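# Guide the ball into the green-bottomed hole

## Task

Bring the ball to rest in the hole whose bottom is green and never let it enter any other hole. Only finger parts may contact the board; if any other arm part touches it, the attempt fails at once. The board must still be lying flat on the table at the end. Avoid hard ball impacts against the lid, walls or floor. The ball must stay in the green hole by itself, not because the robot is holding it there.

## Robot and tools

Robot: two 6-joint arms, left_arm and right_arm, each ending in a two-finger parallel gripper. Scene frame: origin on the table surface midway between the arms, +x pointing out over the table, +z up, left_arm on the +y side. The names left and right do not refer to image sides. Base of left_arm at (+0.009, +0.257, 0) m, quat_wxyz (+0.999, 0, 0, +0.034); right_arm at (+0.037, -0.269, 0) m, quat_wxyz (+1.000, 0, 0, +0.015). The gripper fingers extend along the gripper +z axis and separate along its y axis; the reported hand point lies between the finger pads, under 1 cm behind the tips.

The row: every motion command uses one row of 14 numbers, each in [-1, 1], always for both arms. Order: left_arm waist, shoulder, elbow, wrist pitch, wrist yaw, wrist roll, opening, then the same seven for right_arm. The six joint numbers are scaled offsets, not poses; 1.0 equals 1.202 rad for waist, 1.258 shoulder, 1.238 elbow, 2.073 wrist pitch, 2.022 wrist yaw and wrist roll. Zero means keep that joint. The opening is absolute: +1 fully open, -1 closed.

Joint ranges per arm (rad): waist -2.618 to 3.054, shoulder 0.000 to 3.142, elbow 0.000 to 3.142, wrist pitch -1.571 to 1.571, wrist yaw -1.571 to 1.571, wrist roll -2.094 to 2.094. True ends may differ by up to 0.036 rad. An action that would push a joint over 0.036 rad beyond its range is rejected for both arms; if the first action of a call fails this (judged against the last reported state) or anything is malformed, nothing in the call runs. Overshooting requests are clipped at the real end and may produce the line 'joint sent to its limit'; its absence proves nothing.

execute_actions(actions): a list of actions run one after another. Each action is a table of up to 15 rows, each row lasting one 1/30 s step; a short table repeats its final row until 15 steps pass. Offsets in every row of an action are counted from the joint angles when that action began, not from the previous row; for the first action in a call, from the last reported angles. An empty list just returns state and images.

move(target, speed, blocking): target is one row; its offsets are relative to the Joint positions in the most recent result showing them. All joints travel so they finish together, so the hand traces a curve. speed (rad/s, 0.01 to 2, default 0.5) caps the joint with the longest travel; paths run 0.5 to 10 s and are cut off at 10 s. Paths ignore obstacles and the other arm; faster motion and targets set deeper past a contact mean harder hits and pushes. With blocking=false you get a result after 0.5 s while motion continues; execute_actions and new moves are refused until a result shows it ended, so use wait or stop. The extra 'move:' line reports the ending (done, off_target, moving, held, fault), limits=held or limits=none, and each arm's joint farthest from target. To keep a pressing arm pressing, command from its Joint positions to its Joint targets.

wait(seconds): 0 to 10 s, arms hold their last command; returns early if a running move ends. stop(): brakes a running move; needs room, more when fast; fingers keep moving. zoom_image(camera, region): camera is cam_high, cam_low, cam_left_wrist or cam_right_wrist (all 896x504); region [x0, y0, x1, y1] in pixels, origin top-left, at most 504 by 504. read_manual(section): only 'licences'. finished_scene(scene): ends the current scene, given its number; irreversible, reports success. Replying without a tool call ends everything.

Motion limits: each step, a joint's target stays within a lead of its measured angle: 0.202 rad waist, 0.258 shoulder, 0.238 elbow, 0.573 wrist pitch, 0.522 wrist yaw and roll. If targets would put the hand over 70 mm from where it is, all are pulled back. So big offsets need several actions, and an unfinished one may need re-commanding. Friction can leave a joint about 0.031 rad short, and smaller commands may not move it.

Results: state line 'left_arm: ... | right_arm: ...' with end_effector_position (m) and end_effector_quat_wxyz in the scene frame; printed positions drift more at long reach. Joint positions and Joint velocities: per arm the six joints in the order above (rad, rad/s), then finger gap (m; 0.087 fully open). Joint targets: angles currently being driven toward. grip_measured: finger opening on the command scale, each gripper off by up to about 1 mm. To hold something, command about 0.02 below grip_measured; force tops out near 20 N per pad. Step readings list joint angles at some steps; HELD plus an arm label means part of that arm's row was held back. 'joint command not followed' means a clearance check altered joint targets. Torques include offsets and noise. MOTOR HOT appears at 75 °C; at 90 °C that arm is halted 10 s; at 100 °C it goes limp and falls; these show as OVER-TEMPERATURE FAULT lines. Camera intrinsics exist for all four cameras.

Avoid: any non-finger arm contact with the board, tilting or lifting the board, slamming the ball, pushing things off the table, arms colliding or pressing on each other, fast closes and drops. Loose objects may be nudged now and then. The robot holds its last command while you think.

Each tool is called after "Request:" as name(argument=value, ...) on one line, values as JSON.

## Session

Request:
execute_actions(actions=[])

Request:
zoom_image(camera="cam_high", region=[280, 60, 640, 400])

Scene clock: 0.00 s.
left_arm: end_effector_position=(+0.3943, +0.1368, +0.2531) grip_measured=+0.984 end_effector_quat_wxyz=(+0.702, +0.536, +0.401, -0.242) | right_arm: end_effector_position=(+0.4808, -0.6397, +0.2518) grip_measured=+0.992 end_effector_quat_wxyz=(+0.657, +0.666, +0.173, +0.306)
Joint names: [waist, shoulder, elbow, wrist pitch, wrist yaw, wrist roll]
Joint positions: left_arm=[0.068 1.653 0.8   1.389 1.367 0.069 0.087] | right_arm=[-0.745  1.916  1.132  0.837  0.165  1.743  0.087]
Joint velocities: left_arm=[ 0.007  0.002 -0.022 -0.022 -0.037  0.007  0.   ] | right_arm=[-0.002  0.012  0.012  0.051 -0.051  0.051 -0.   ]
Joint torques (N m, as the arm reports them, + toward a larger angle): no reading
Motor temperatures (°C, as the motors report them): left_arm=[27 34 32 29 28 25] | right_arm=[26 37 31 28 29 25]
Joint targets: left_arm=[0.068 1.653 0.800 1.389 1.367 0.069] | right_arm=[-0.745 1.916 1.132 0.837 0.165 1.743]

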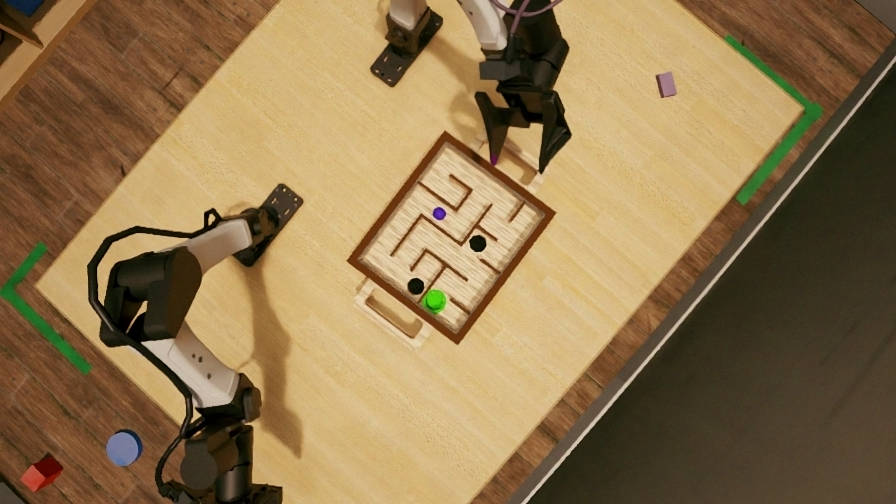

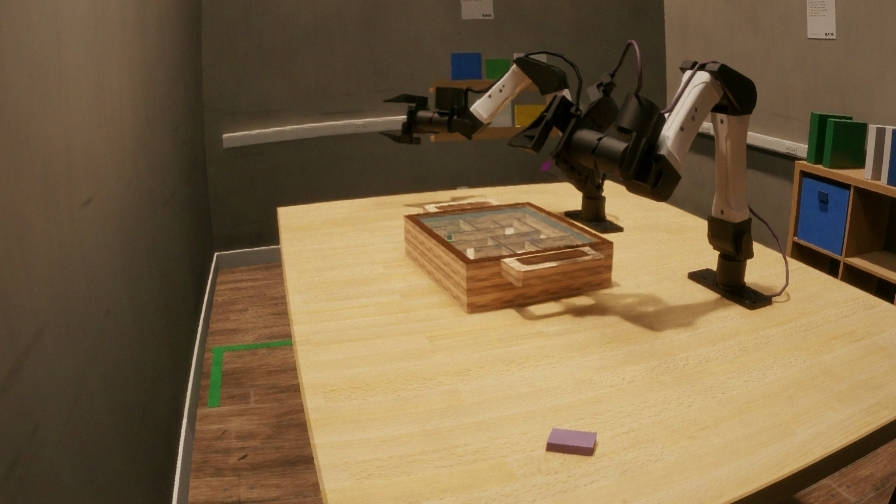

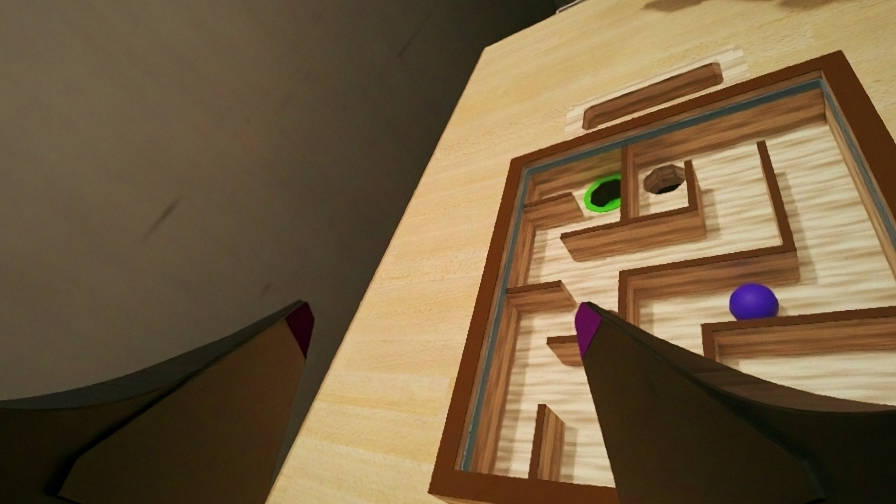

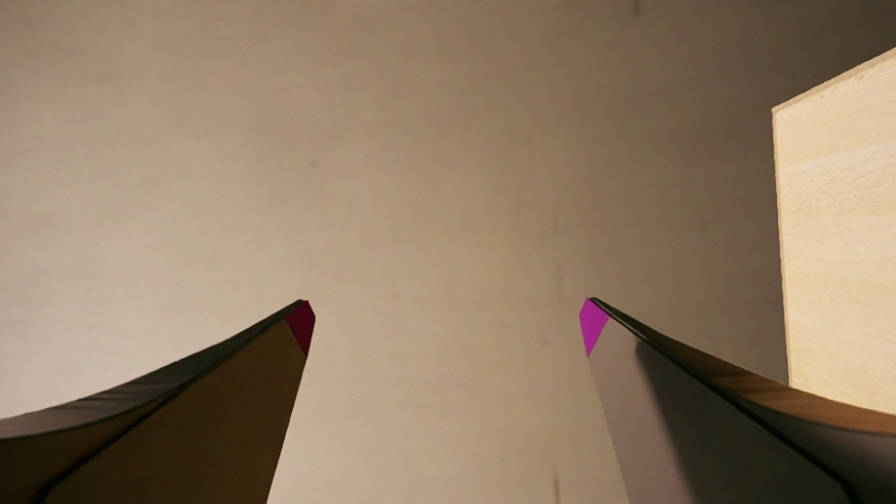

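Region (280, 60, 640, 400) of cam_high's 896x504 image, scaled by 1.400, with more detail than that image has.

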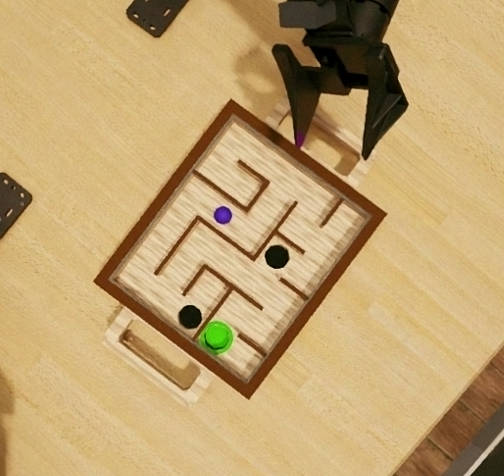

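Request:
move(target=[-0.21,0.196,0.76,-1,-0.676,-0.122,0,0.66,-0.03,0.48,-0.995,-0.082,-0.85,0], speed=1.3)

Request:
move(target=[0,0,0,-0.27,0,0,0,0,0,0,0,0,0,0], speed=0.9)

Scene clock: 20.50 s.
left_arm: end_effector_position=(+0.4952, +0.1961, +0.1713) grip_measured=+0.000 end_effector_quat_wxyz=(+0.357, -0.026, +0.932, -0.053) | right_arm: end_effector_position=(+0.3948, -0.2421, +0.1260) grip_measured=+0.000 end_effector_quat_wxyz=(+0.091, -0.021, +0.996, +0.002)
Joint names: [waist, shoulder, elbow, wrist pitch, wrist yaw, wrist roll]
Joint positions: left_arm=[-0.175  1.882  1.715 -0.665  0.008 -0.168  0.044] | right_arm=[ 0.045  1.891  1.71  -1.207  0.005  0.031  0.044]
Joint velocities: left_arm=[-0.002  0.027 -0.012 -0.066 -0.081  0.007 -0.001] | right_arm=[ 0.007 -0.012 -0.007 -0.11  -0.022 -0.007  0.001]
Joint torques (N m, as the arm reports them, + toward a larger angle): left_arm=[-0.59 -9.55 10.83  1.49 -0.08 -0.06] | right_arm=[  0.21 -12.8    8.4    0.63   0.01   0.02]
Motor temperatures (°C, as the motors report them): left_arm=[27 36 34 31 28 25] | right_arm=[26 44 33 33 29 25]
Joint targets: left_arm=[-0.184 1.899 1.740 -0.684 0.000 -0.178] | right_arm=[0.049 1.878 1.726 -1.226 -0.000 0.025]
move: off_target (left_arm); limits=none; left_arm: farthest joint: the elbow, 0.025 radians from its target (0.941 radians at the start); right_arm: farthest joint: the wrist pitch, 0.018 radians from its target (2.062 radians at the start)

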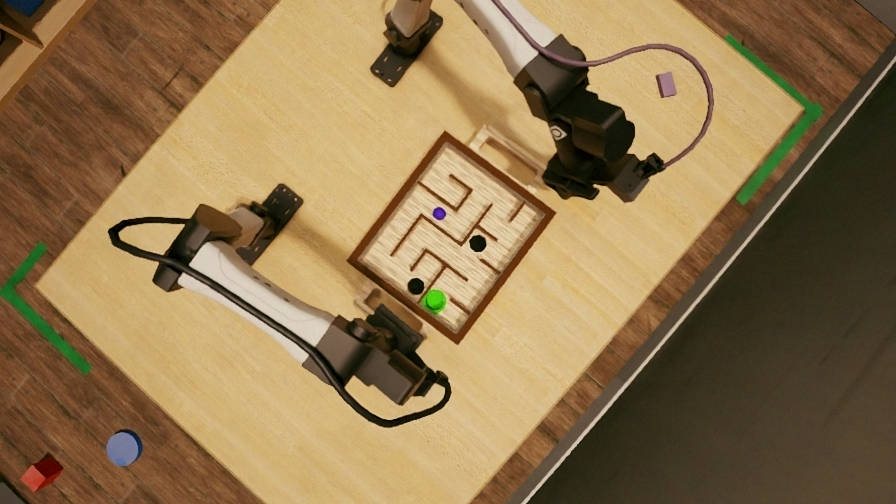

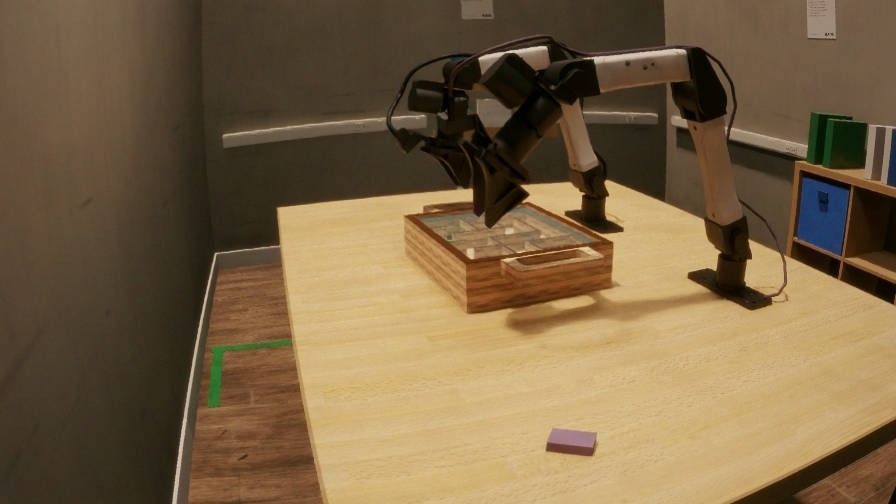

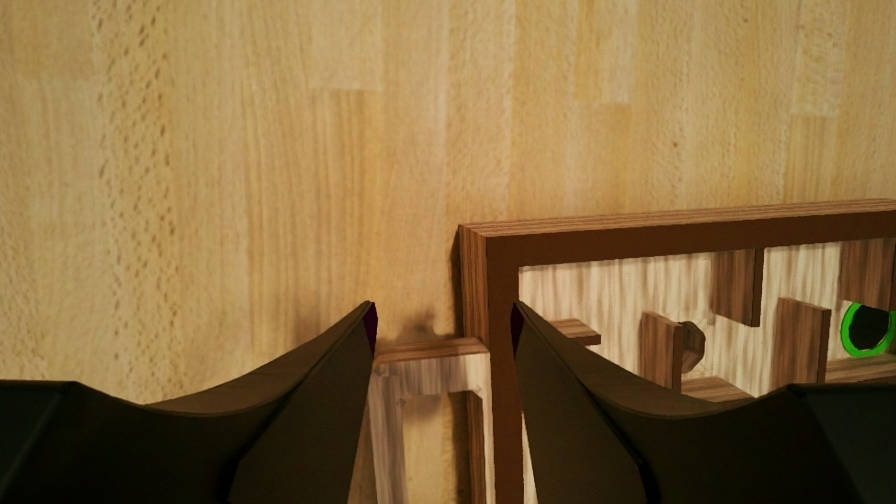

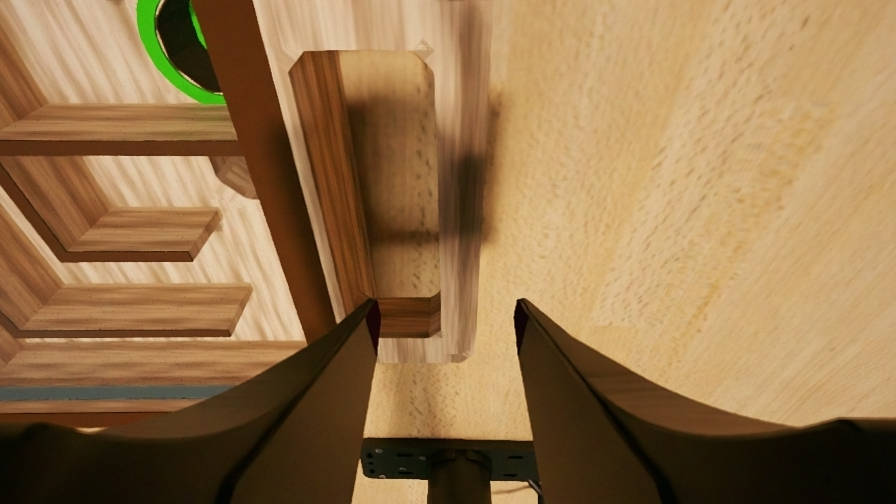

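Scene clock: 22.00 s.
left_arm: end_effector_position=(+0.3666, +0.2100, +0.1307) grip_measured=+0.000 end_effector_quat_wxyz=(+0.096, -0.029, +0.995, -0.017) | right_arm: end_effector_position=(+0.3948, -0.2421, +0.1260) grip_measured=+0.000 end_effector_quat_wxyz=(+0.091, -0.022, +0.996, +0.002)
Joint names: [waist, shoulder, elbow, wrist pitch, wrist yaw, wrist roll]
Joint positions: left_arm=[-0.175  1.882  1.715 -1.208  0.008 -0.168  0.044] | right_arm=[ 0.045  1.891  1.71  -1.207  0.005  0.031  0.044]
Joint velocities: left_arm=[-0.002 -0.017 -0.002 -0.095  0.007 -0.051 -0.   ] | right_arm=[-0.002  0.002  0.007 -0.051  0.007 -0.066  0.   ]
Joint torques (N m, as the arm reports them, + toward a larger angle): left_arm=[  0.19 -10.09   7.87   0.64   0.04   0.02] | right_arm=[ -0.08 -11.7    7.44   0.77   0.06   0.1 ]
Motor temperatures (°C, as the motors report them): left_arm=[27 36 34 31 28 25] | right_arm=[26 44 33 33 29 25]
Joint targets: left_arm=[-0.175 1.882 1.715 -1.225 0.008 -0.168] | right_arm=[0.045 1.891 1.710 -1.207 0.005 0.031]
move: done; limits=none; left_arm: farthest joint: the wrist pitch, 0.017 radians from its target (0.560 radians at the start); right_arm: farthest joint: the waist, 0.000 radians from its target (0.000 radians at the start)

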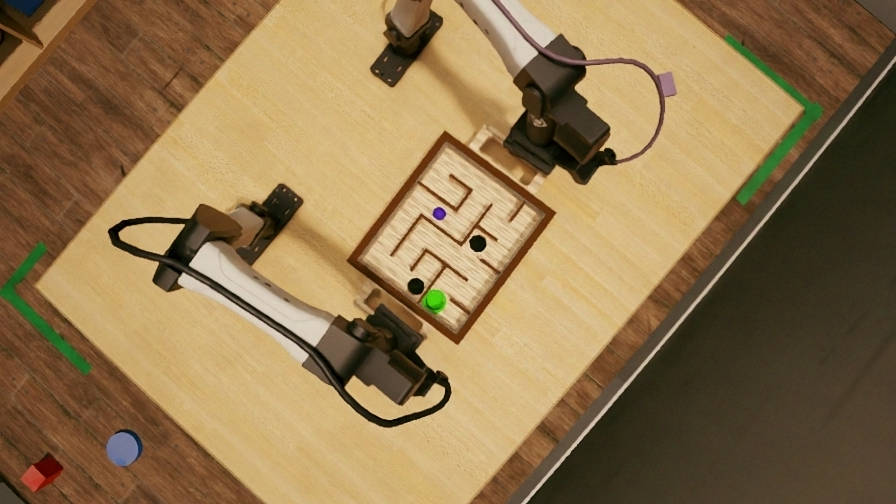

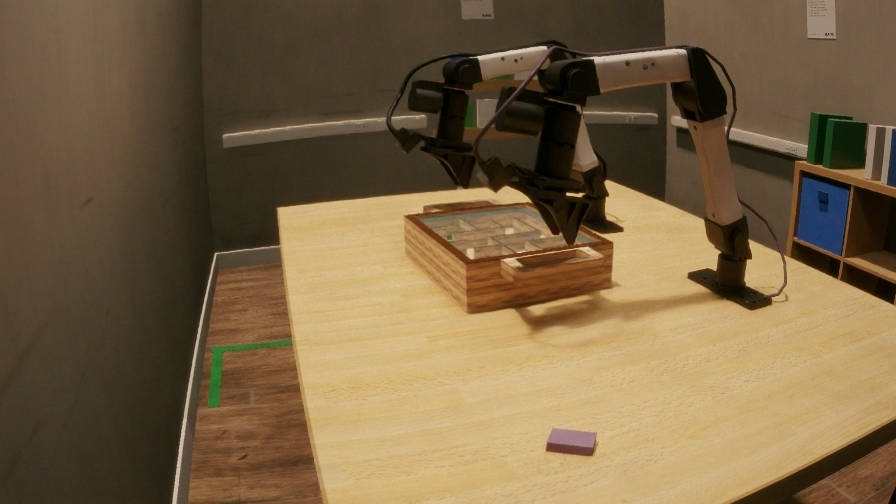

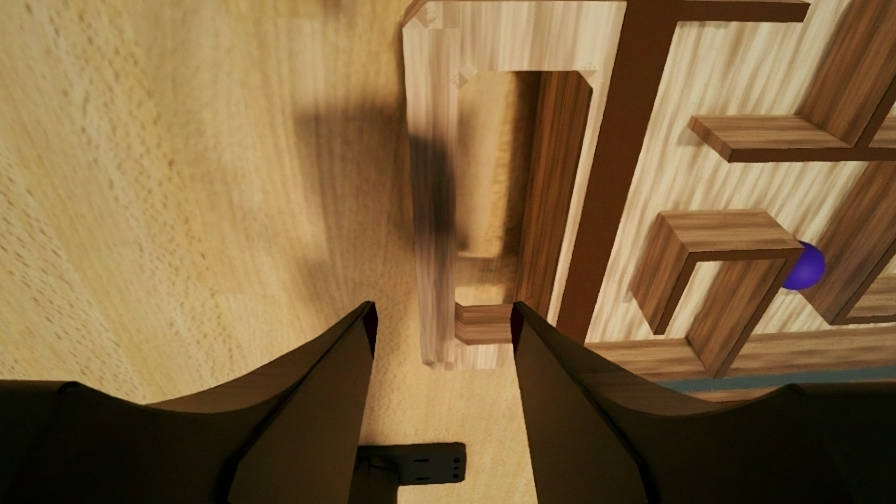

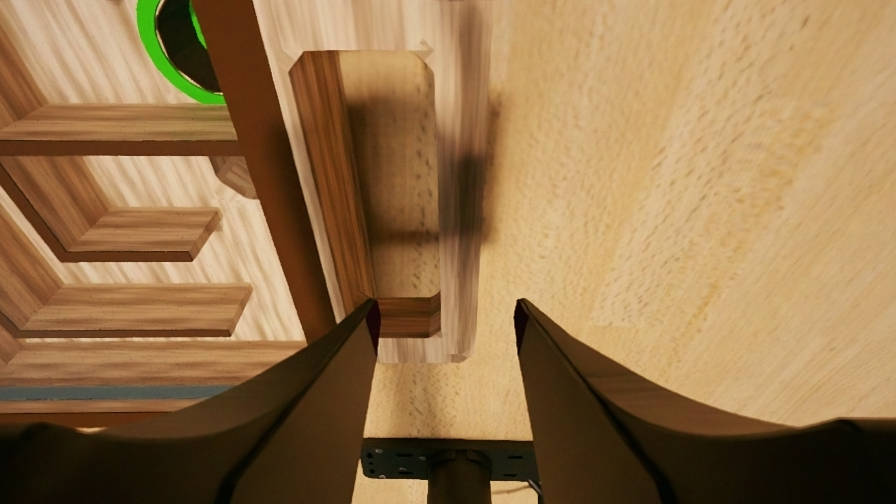

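Request:
move(target=[0,0,-0.222,0.13,0,0,0,-0.017,0,-0.212,0.126,0,0,0], speed=0.35)

Request:
zoom_image(camera="cam_low", region=[380, 150, 680, 340])

Scene clock: 27.70 s.
left_arm: end_effector_position=(+0.3652, +0.2102, +0.0682) grip_measured=+0.000 end_effector_quat_wxyz=(+0.100, -0.029, +0.994, -0.018) | right_arm: end_effector_position=(+0.3950, -0.2457, +0.0660) grip_measured=+0.000 end_effector_quat_wxyz=(+0.098, -0.017, +0.995, +0.002)
Joint names: [waist, shoulder, elbow, wrist pitch, wrist yaw, wrist roll]
Joint positions: left_arm=[-0.175  1.882  1.466 -0.952  0.008 -0.168  0.044] | right_arm=[ 0.035  1.891  1.471 -0.954  0.005  0.031  0.044]
Joint velocities: left_arm=[-0.007 -0.002 -0.002 -0.037  0.007  0.007  0.   ] | right_arm=[ 0.002 -0.002  0.007  0.022 -0.022  0.037  0.001]
Joint torques (N m, as the arm reports them, + toward a larger angle): left_arm=[  0.19 -10.1    5.75   0.95   0.04   0.02] | right_arm=[ -0.83 -11.65   5.73   0.84   0.03   0.05]
Motor temperatures (°C, as the motors report them): left_arm=[27 37 34 31 28 25] | right_arm=[26 45 33 32 29 25]
Joint targets: left_arm=[-0.175 1.882 1.440 -0.939 0.008 -0.168] | right_arm=[0.025 1.891 1.448 -0.946 0.005 0.031]
move: off_target (left_arm, right_arm); limits=none; left_arm: farthest joint: the elbow, 0.026 radians from its target (0.275 radians at the start); right_arm: farthest joint: the elbow, 0.023 radians from its target (0.263 radians at the start)

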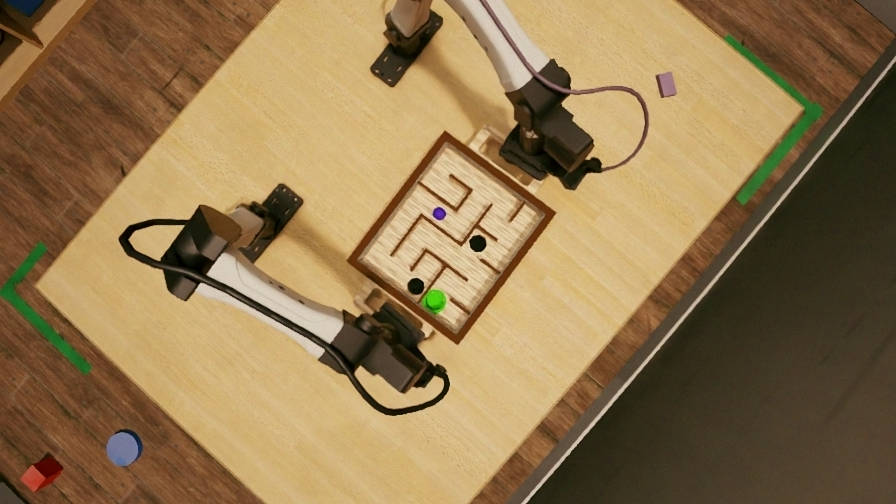

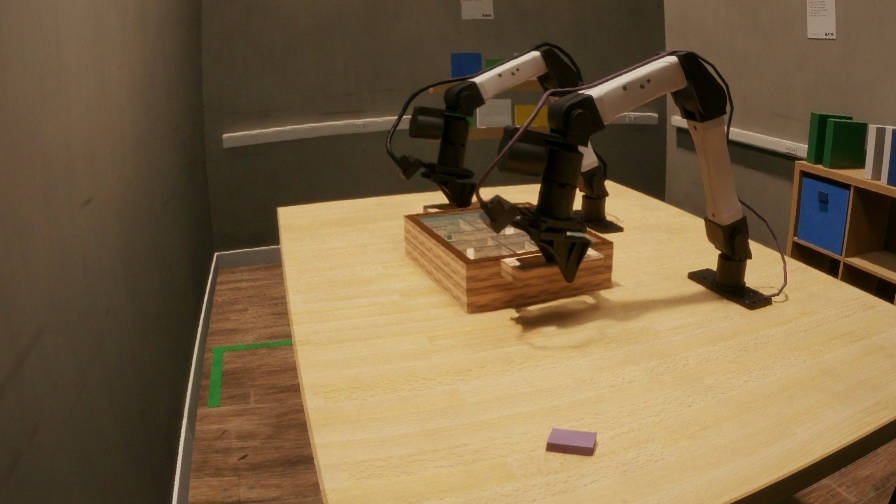

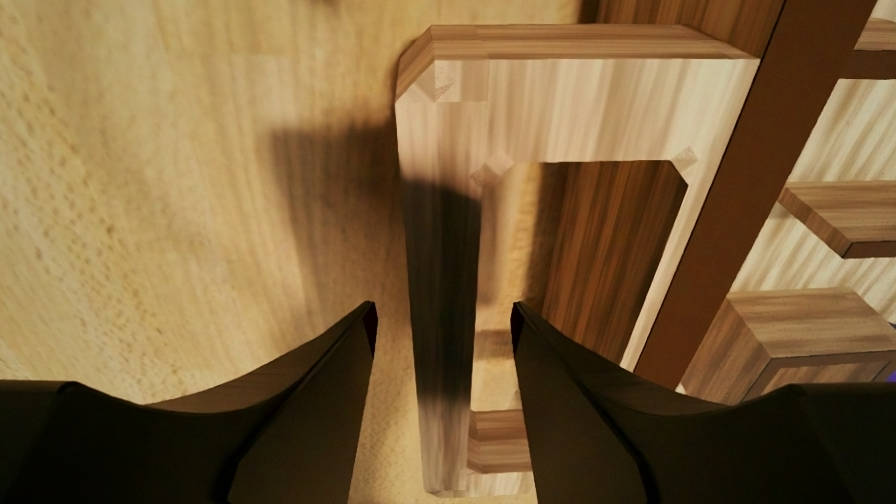

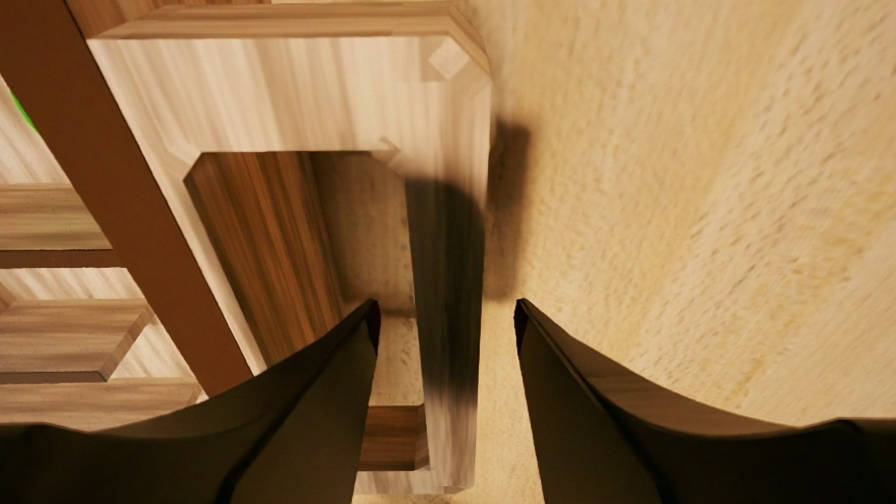

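Region (380, 150, 680, 340) of cam_low's 896x504 image, scaled by 1.680, with more detail than that image has; it fills the top 319 rows of this view, and the rest is white.

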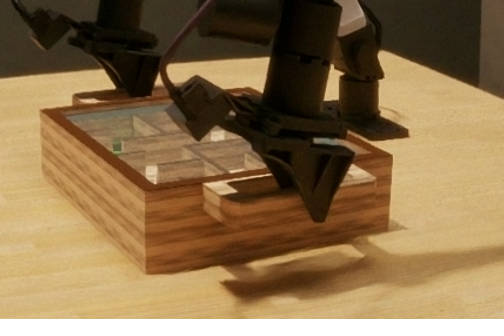

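Close and lift with −x, −y tilt.

Request:
execute_actions(actions=[[[0,-0.01,0,0,0,0,-0.2,0,-0.01,0,0,0,0,-0.2],[0,-0.01,0,0,0,0,-0.33,0,-0.01,0,0,0,0,-0.33],[0,-0.01,0,0,0,0,-0.42,0,-0.01,0,0,0,0,-0.42],[0,-0.01,0,0,0,0,-0.48,0,-0.01,0,0,0,0,-0.48],[0,-0.01,0,0,0,0,-0.53,0,-0.01,0,0,0,0,-0.53],[0,-0.01,0,0,0,0,-0.58,0,-0.01,0,0,0,0,-0.58],[0,-0.01,0,0,0,0,-0.63,0,-0.01,0,0,0,0,-0.63],[0,-0.01,0,0,0,0,-0.7,0,-0.01,0,0,0,0,-0.7],[0,-0.01,0,0,0,0,-0.8,0,-0.01,0,0,0,0,-0.8]]])

Request:
move(target=[0,-0.015,0.15,-0.052,-0.012,0,-0.8,0,-0.015,0.095,-0.022,-0.012,0,-0.8], speed=0.14)

Request:
wait(seconds=3)

Scene clock: 38.17 s.
left_arm: end_effector_position=(+0.3654, +0.2111, +0.0681) grip_measured=-0.643 end_effector_quat_wxyz=(+0.100, -0.028, +0.994, -0.015) | right_arm: end_effector_position=(+0.3952, -0.2467, +0.0660) grip_measured=-0.646 end_effector_quat_wxyz=(+0.098, -0.019, +0.995, -0.001)
Joint names: [waist, shoulder, elbow, wrist pitch, wrist yaw, wrist roll]
Joint positions: left_arm=[-0.175  1.882  1.466 -0.952  0.003 -0.164  0.016] | right_arm=[ 0.035  1.891  1.471 -0.954  0.01   0.025  0.015]
Joint velocities: left_arm=[ 0.007  0.002 -0.022  0.007 -0.007 -0.066 -0.001] | right_arm=[-0.002  0.002 -0.002 -0.022 -0.022 -0.007  0.001]
Joint torques (N m, as the arm reports them, + toward a larger angle): left_arm=[  0.27 -11.07   7.85   0.82   0.06  -0.01] | right_arm=[  0.14 -12.92   7.41   0.84  -0.1    0.1 ]
Motor temperatures (°C, as the motors report them): left_arm=[27 39 34 31 28 25] | right_arm=[26 46 33 31 29 25]
Joint targets: left_arm=[-0.175 1.869 1.466 -0.952 0.008 -0.167] | right_arm=[0.035 1.879 1.471 -0.954 0.006 0.031]
Step readings (joint positions):
0: left_arm=[-0.175 1.882 1.466 -0.952 0.008 -0.168] | right_arm=[0.035 1.891 1.471 -0.954 0.005 0.031]
1: left_arm=[-0.175 1.882 1.466 -0.952 0.008 -0.168] | right_arm=[0.035 1.891 1.471 -0.954 0.005 0.031]
2: left_arm=[-0.175 1.882 1.466 -0.952 0.008 -0.168] | right_arm=[0.035 1.891 1.471 -0.954 0.005 0.031]
4: left_arm=[-0.175 1.882 1.466 -0.952 0.008 -0.168] | right_arm=[0.035 1.891 1.471 -0.954 0.005 0.031]
8: left_arm=[-0.175 1.882 1.466 -0.952 0.004 -0.166] | right_arm=[0.035 1.891 1.471 -0.954 0.009 0.028]
15: Joint positions above

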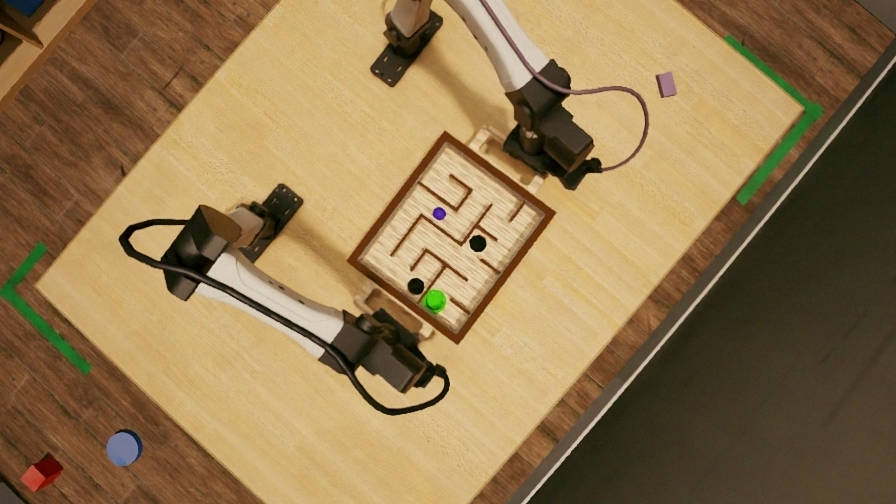

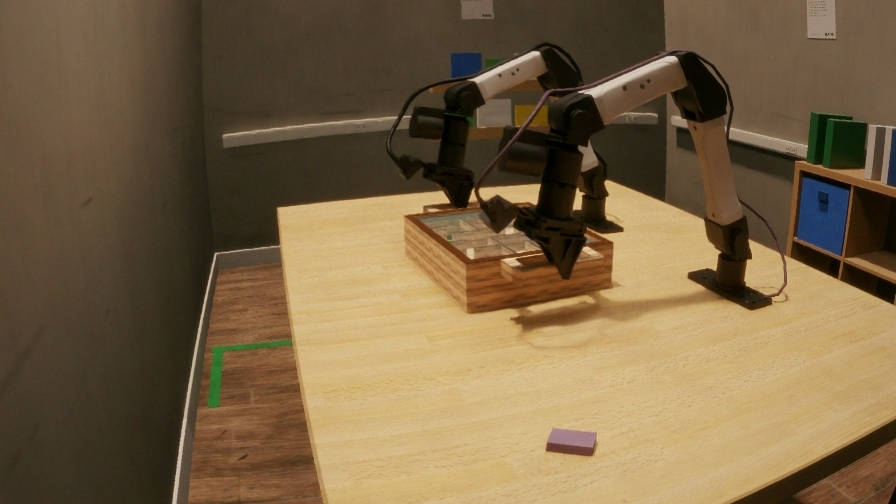

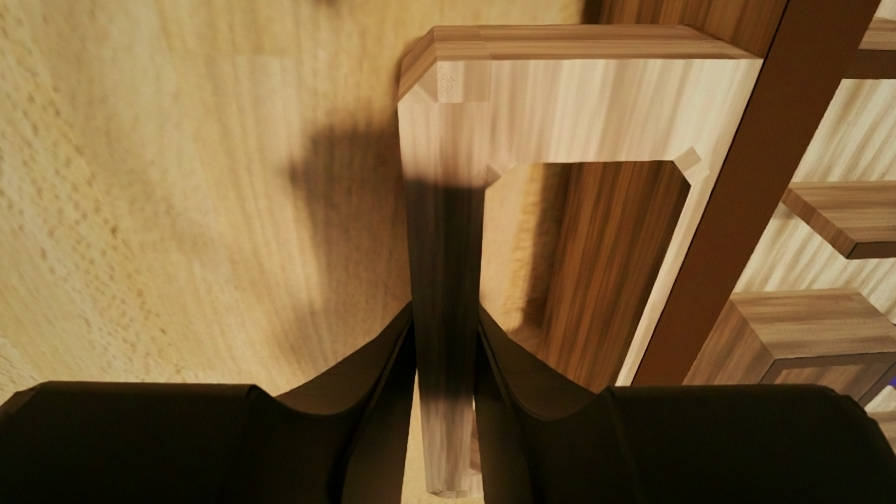

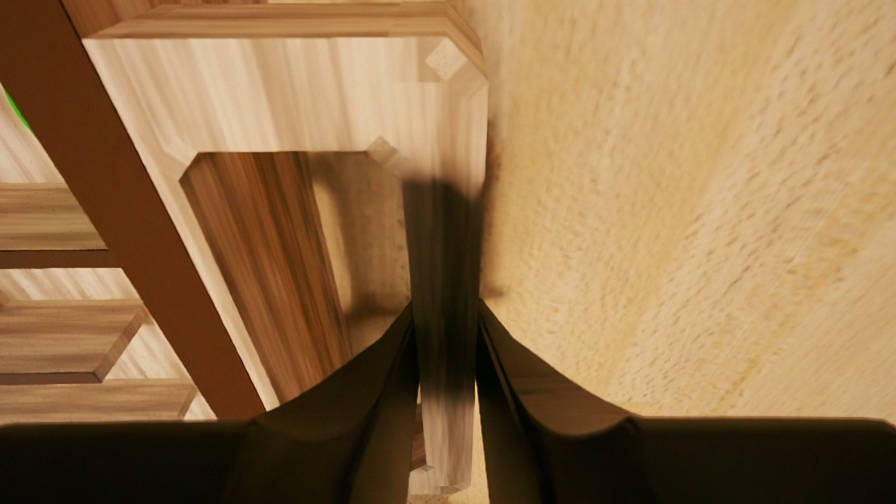

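Scene clock: 40.03 s.
left_arm: end_effector_position=(+0.3766, +0.2164, +0.1026) grip_measured=-0.644 end_effector_quat_wxyz=(+0.116, -0.027, +0.993, +0.001) | right_arm: end_effector_position=(+0.4082, -0.2413, +0.0872) grip_measured=-0.646 end_effector_quat_wxyz=(+0.118, -0.021, +0.993, +0.013)
Joint names: [waist, shoulder, elbow, wrist pitch, wrist yaw, wrist roll]
Joint positions: left_arm=[-0.175  1.882  1.603 -1.061 -0.032 -0.158  0.016] | right_arm=[ 0.035  1.891  1.553 -0.995 -0.017  0.023  0.015]
Joint velocities: left_arm=[ 0.022 -0.002  0.002 -0.037  0.022 -0.081  0.   ] | right_arm=[-0.002 -0.002 -0.007 -0.051 -0.022  0.051 -0.001]
Joint torques (N m, as the arm reports them, + toward a larger angle): left_arm=[  0.18 -11.75  11.93   0.9    0.14  -0.03] | right_arm=[ -0.11 -13.51  10.18   0.83   0.03   0.  ]
Motor temperatures (°C, as the motors report them): left_arm=[27 39 35 31 28 25] | right_arm=[26 46 33 31 29 25]
Joint targets: left_arm=[-0.175 1.863 1.652 -1.059 -0.021 -0.164] | right_arm=[0.035 1.873 1.588 -0.999 -0.014 0.025]
move: off_target (left_arm, right_arm); limits=none; left_arm: farthest joint: the elbow, 0.049 radians from its target (0.185 radians at the start); right_arm: farthest joint: the elbow, 0.035 radians from its target (0.118 radians at the start)

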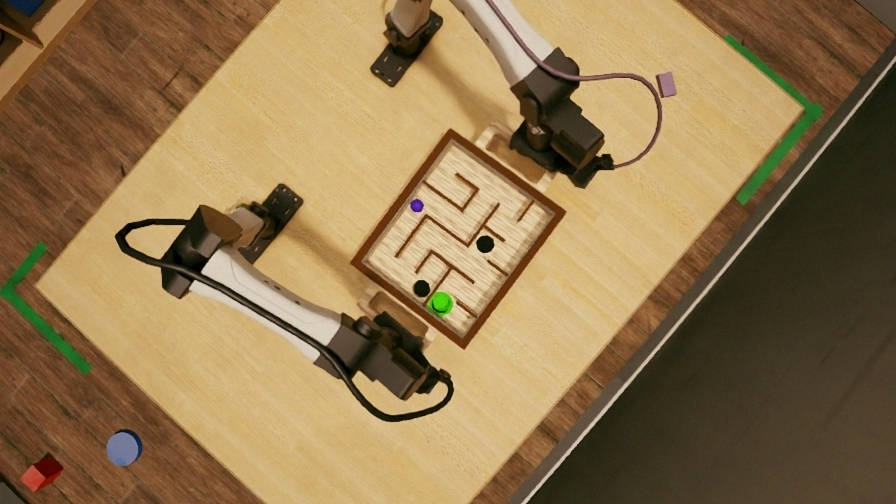

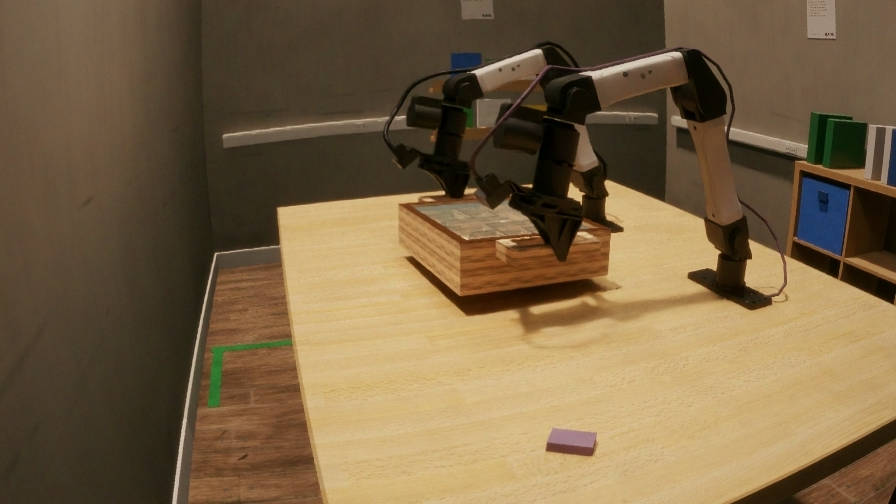

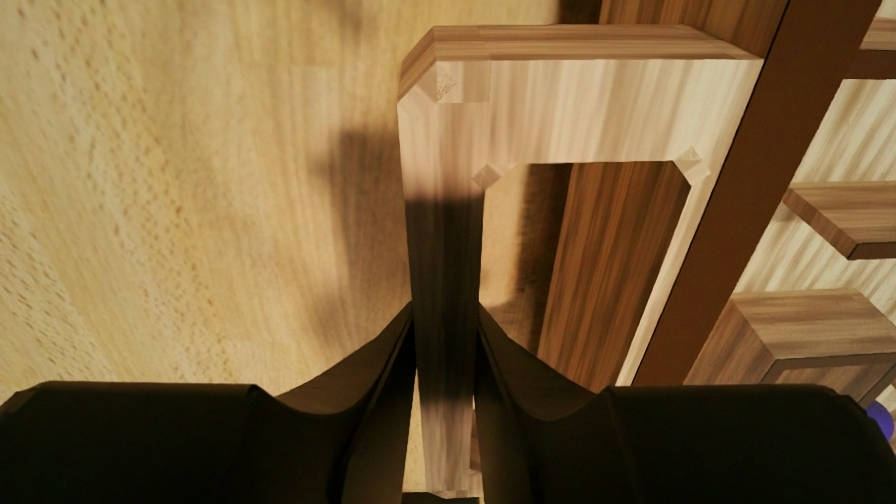

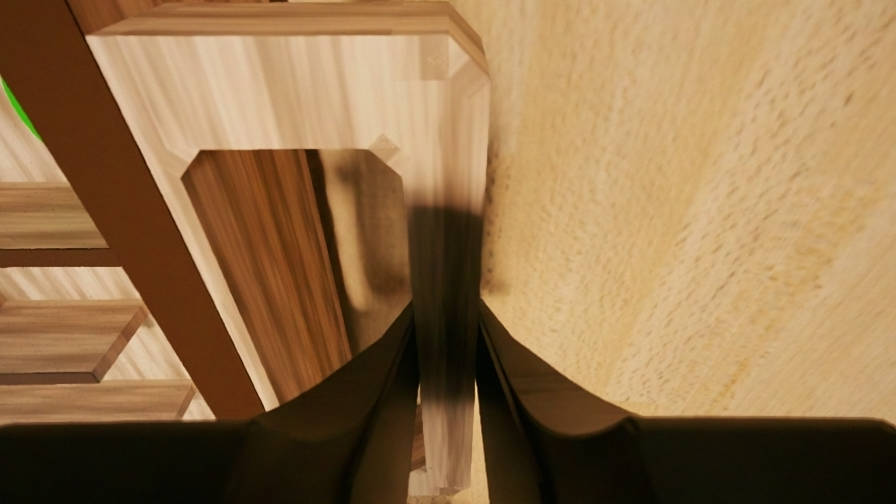

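Scene clock: 43.03 s.
left_arm: end_effector_position=(+0.3766, +0.2164, +0.1026) grip_measured=-0.644 end_effector_quat_wxyz=(+0.116, -0.027, +0.993, +0.001) | right_arm: end_effector_position=(+0.4082, -0.2412, +0.0872) grip_measured=-0.646 end_effector_quat_wxyz=(+0.118, -0.021, +0.993, +0.014)
Joint names: [waist, shoulder, elbow, wrist pitch, wrist yaw, wrist roll]
Joint positions: left_arm=[-0.175  1.882  1.603 -1.061 -0.032 -0.158  0.016] | right_arm=[ 0.035  1.891  1.553 -0.995 -0.017  0.023  0.015]
Joint velocities: left_arm=[-0.007 -0.017 -0.022  0.037  0.051  0.066 -0.   ] | right_arm=[ 0.007  0.017 -0.002 -0.007 -0.051  0.022  0.001]
Joint torques (N m, as the arm reports them, + toward a larger angle): left_arm=[  0.2  -11.69  11.96   0.89   0.14  -0.03] | right_arm=[ -0.11 -13.62  10.11   0.82   0.05   0.05]
Motor temperatures (°C, as the motors report them): left_arm=[27 40 36 31 28 25] | right_arm=[26 47 34 31 29 25]
Joint targets: left_arm=[-0.175 1.863 1.652 -1.059 -0.021 -0.164] | right_arm=[0.035 1.873 1.588 -0.999 -0.015 0.025]
wait: 3.00 s; at rest by 0.17 s

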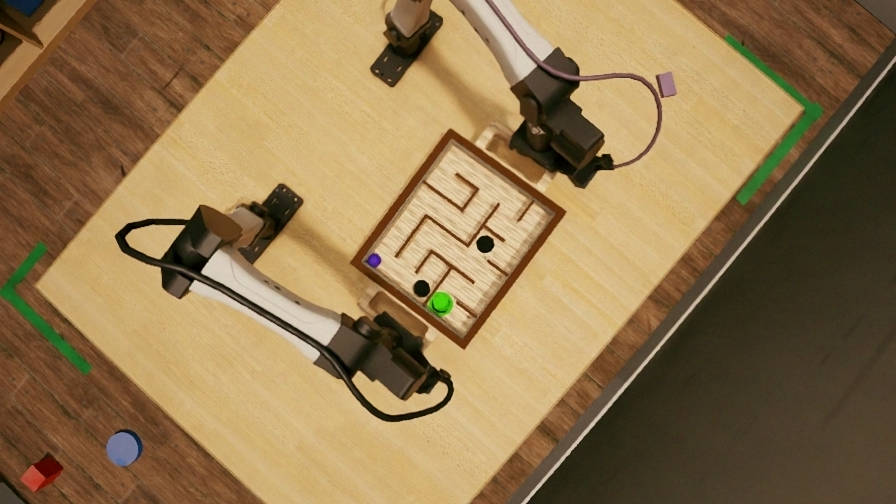

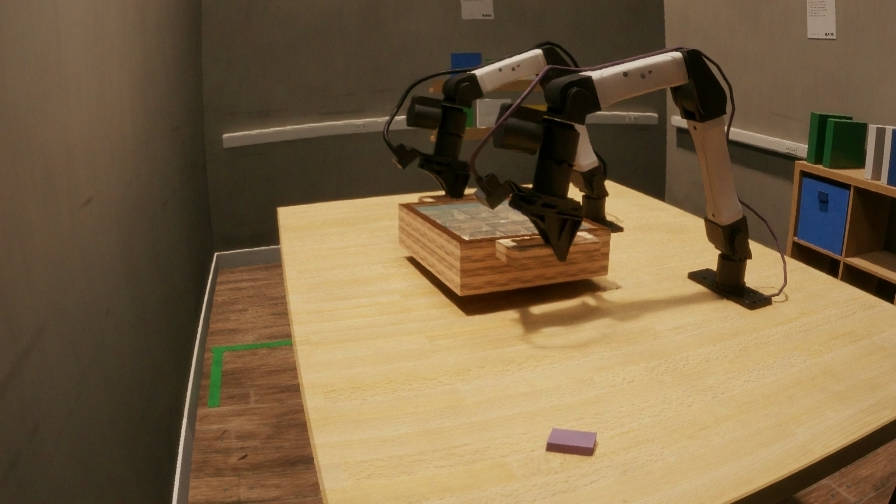

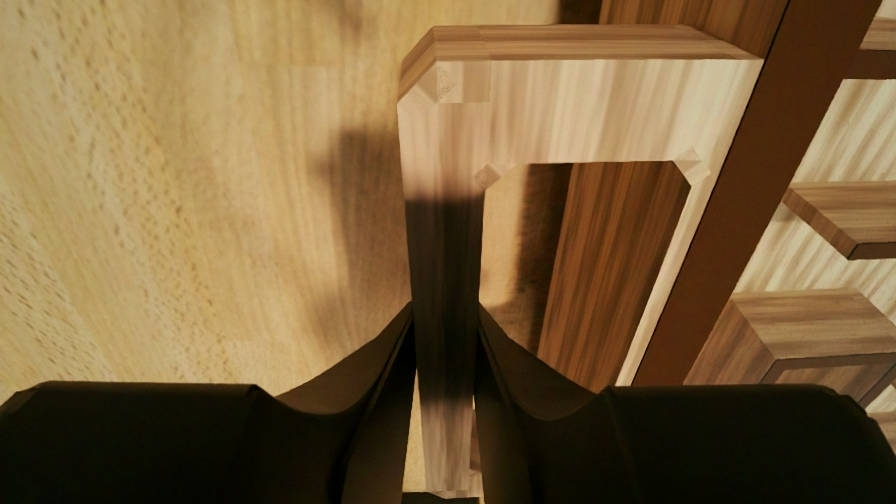

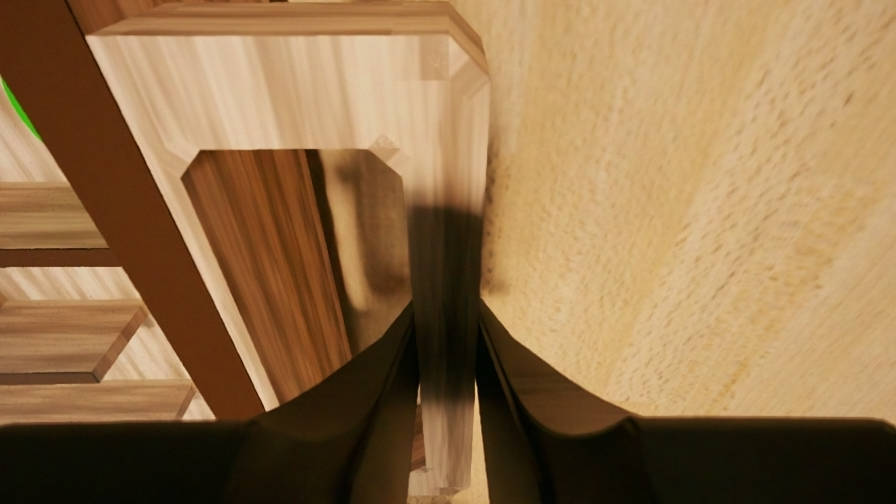

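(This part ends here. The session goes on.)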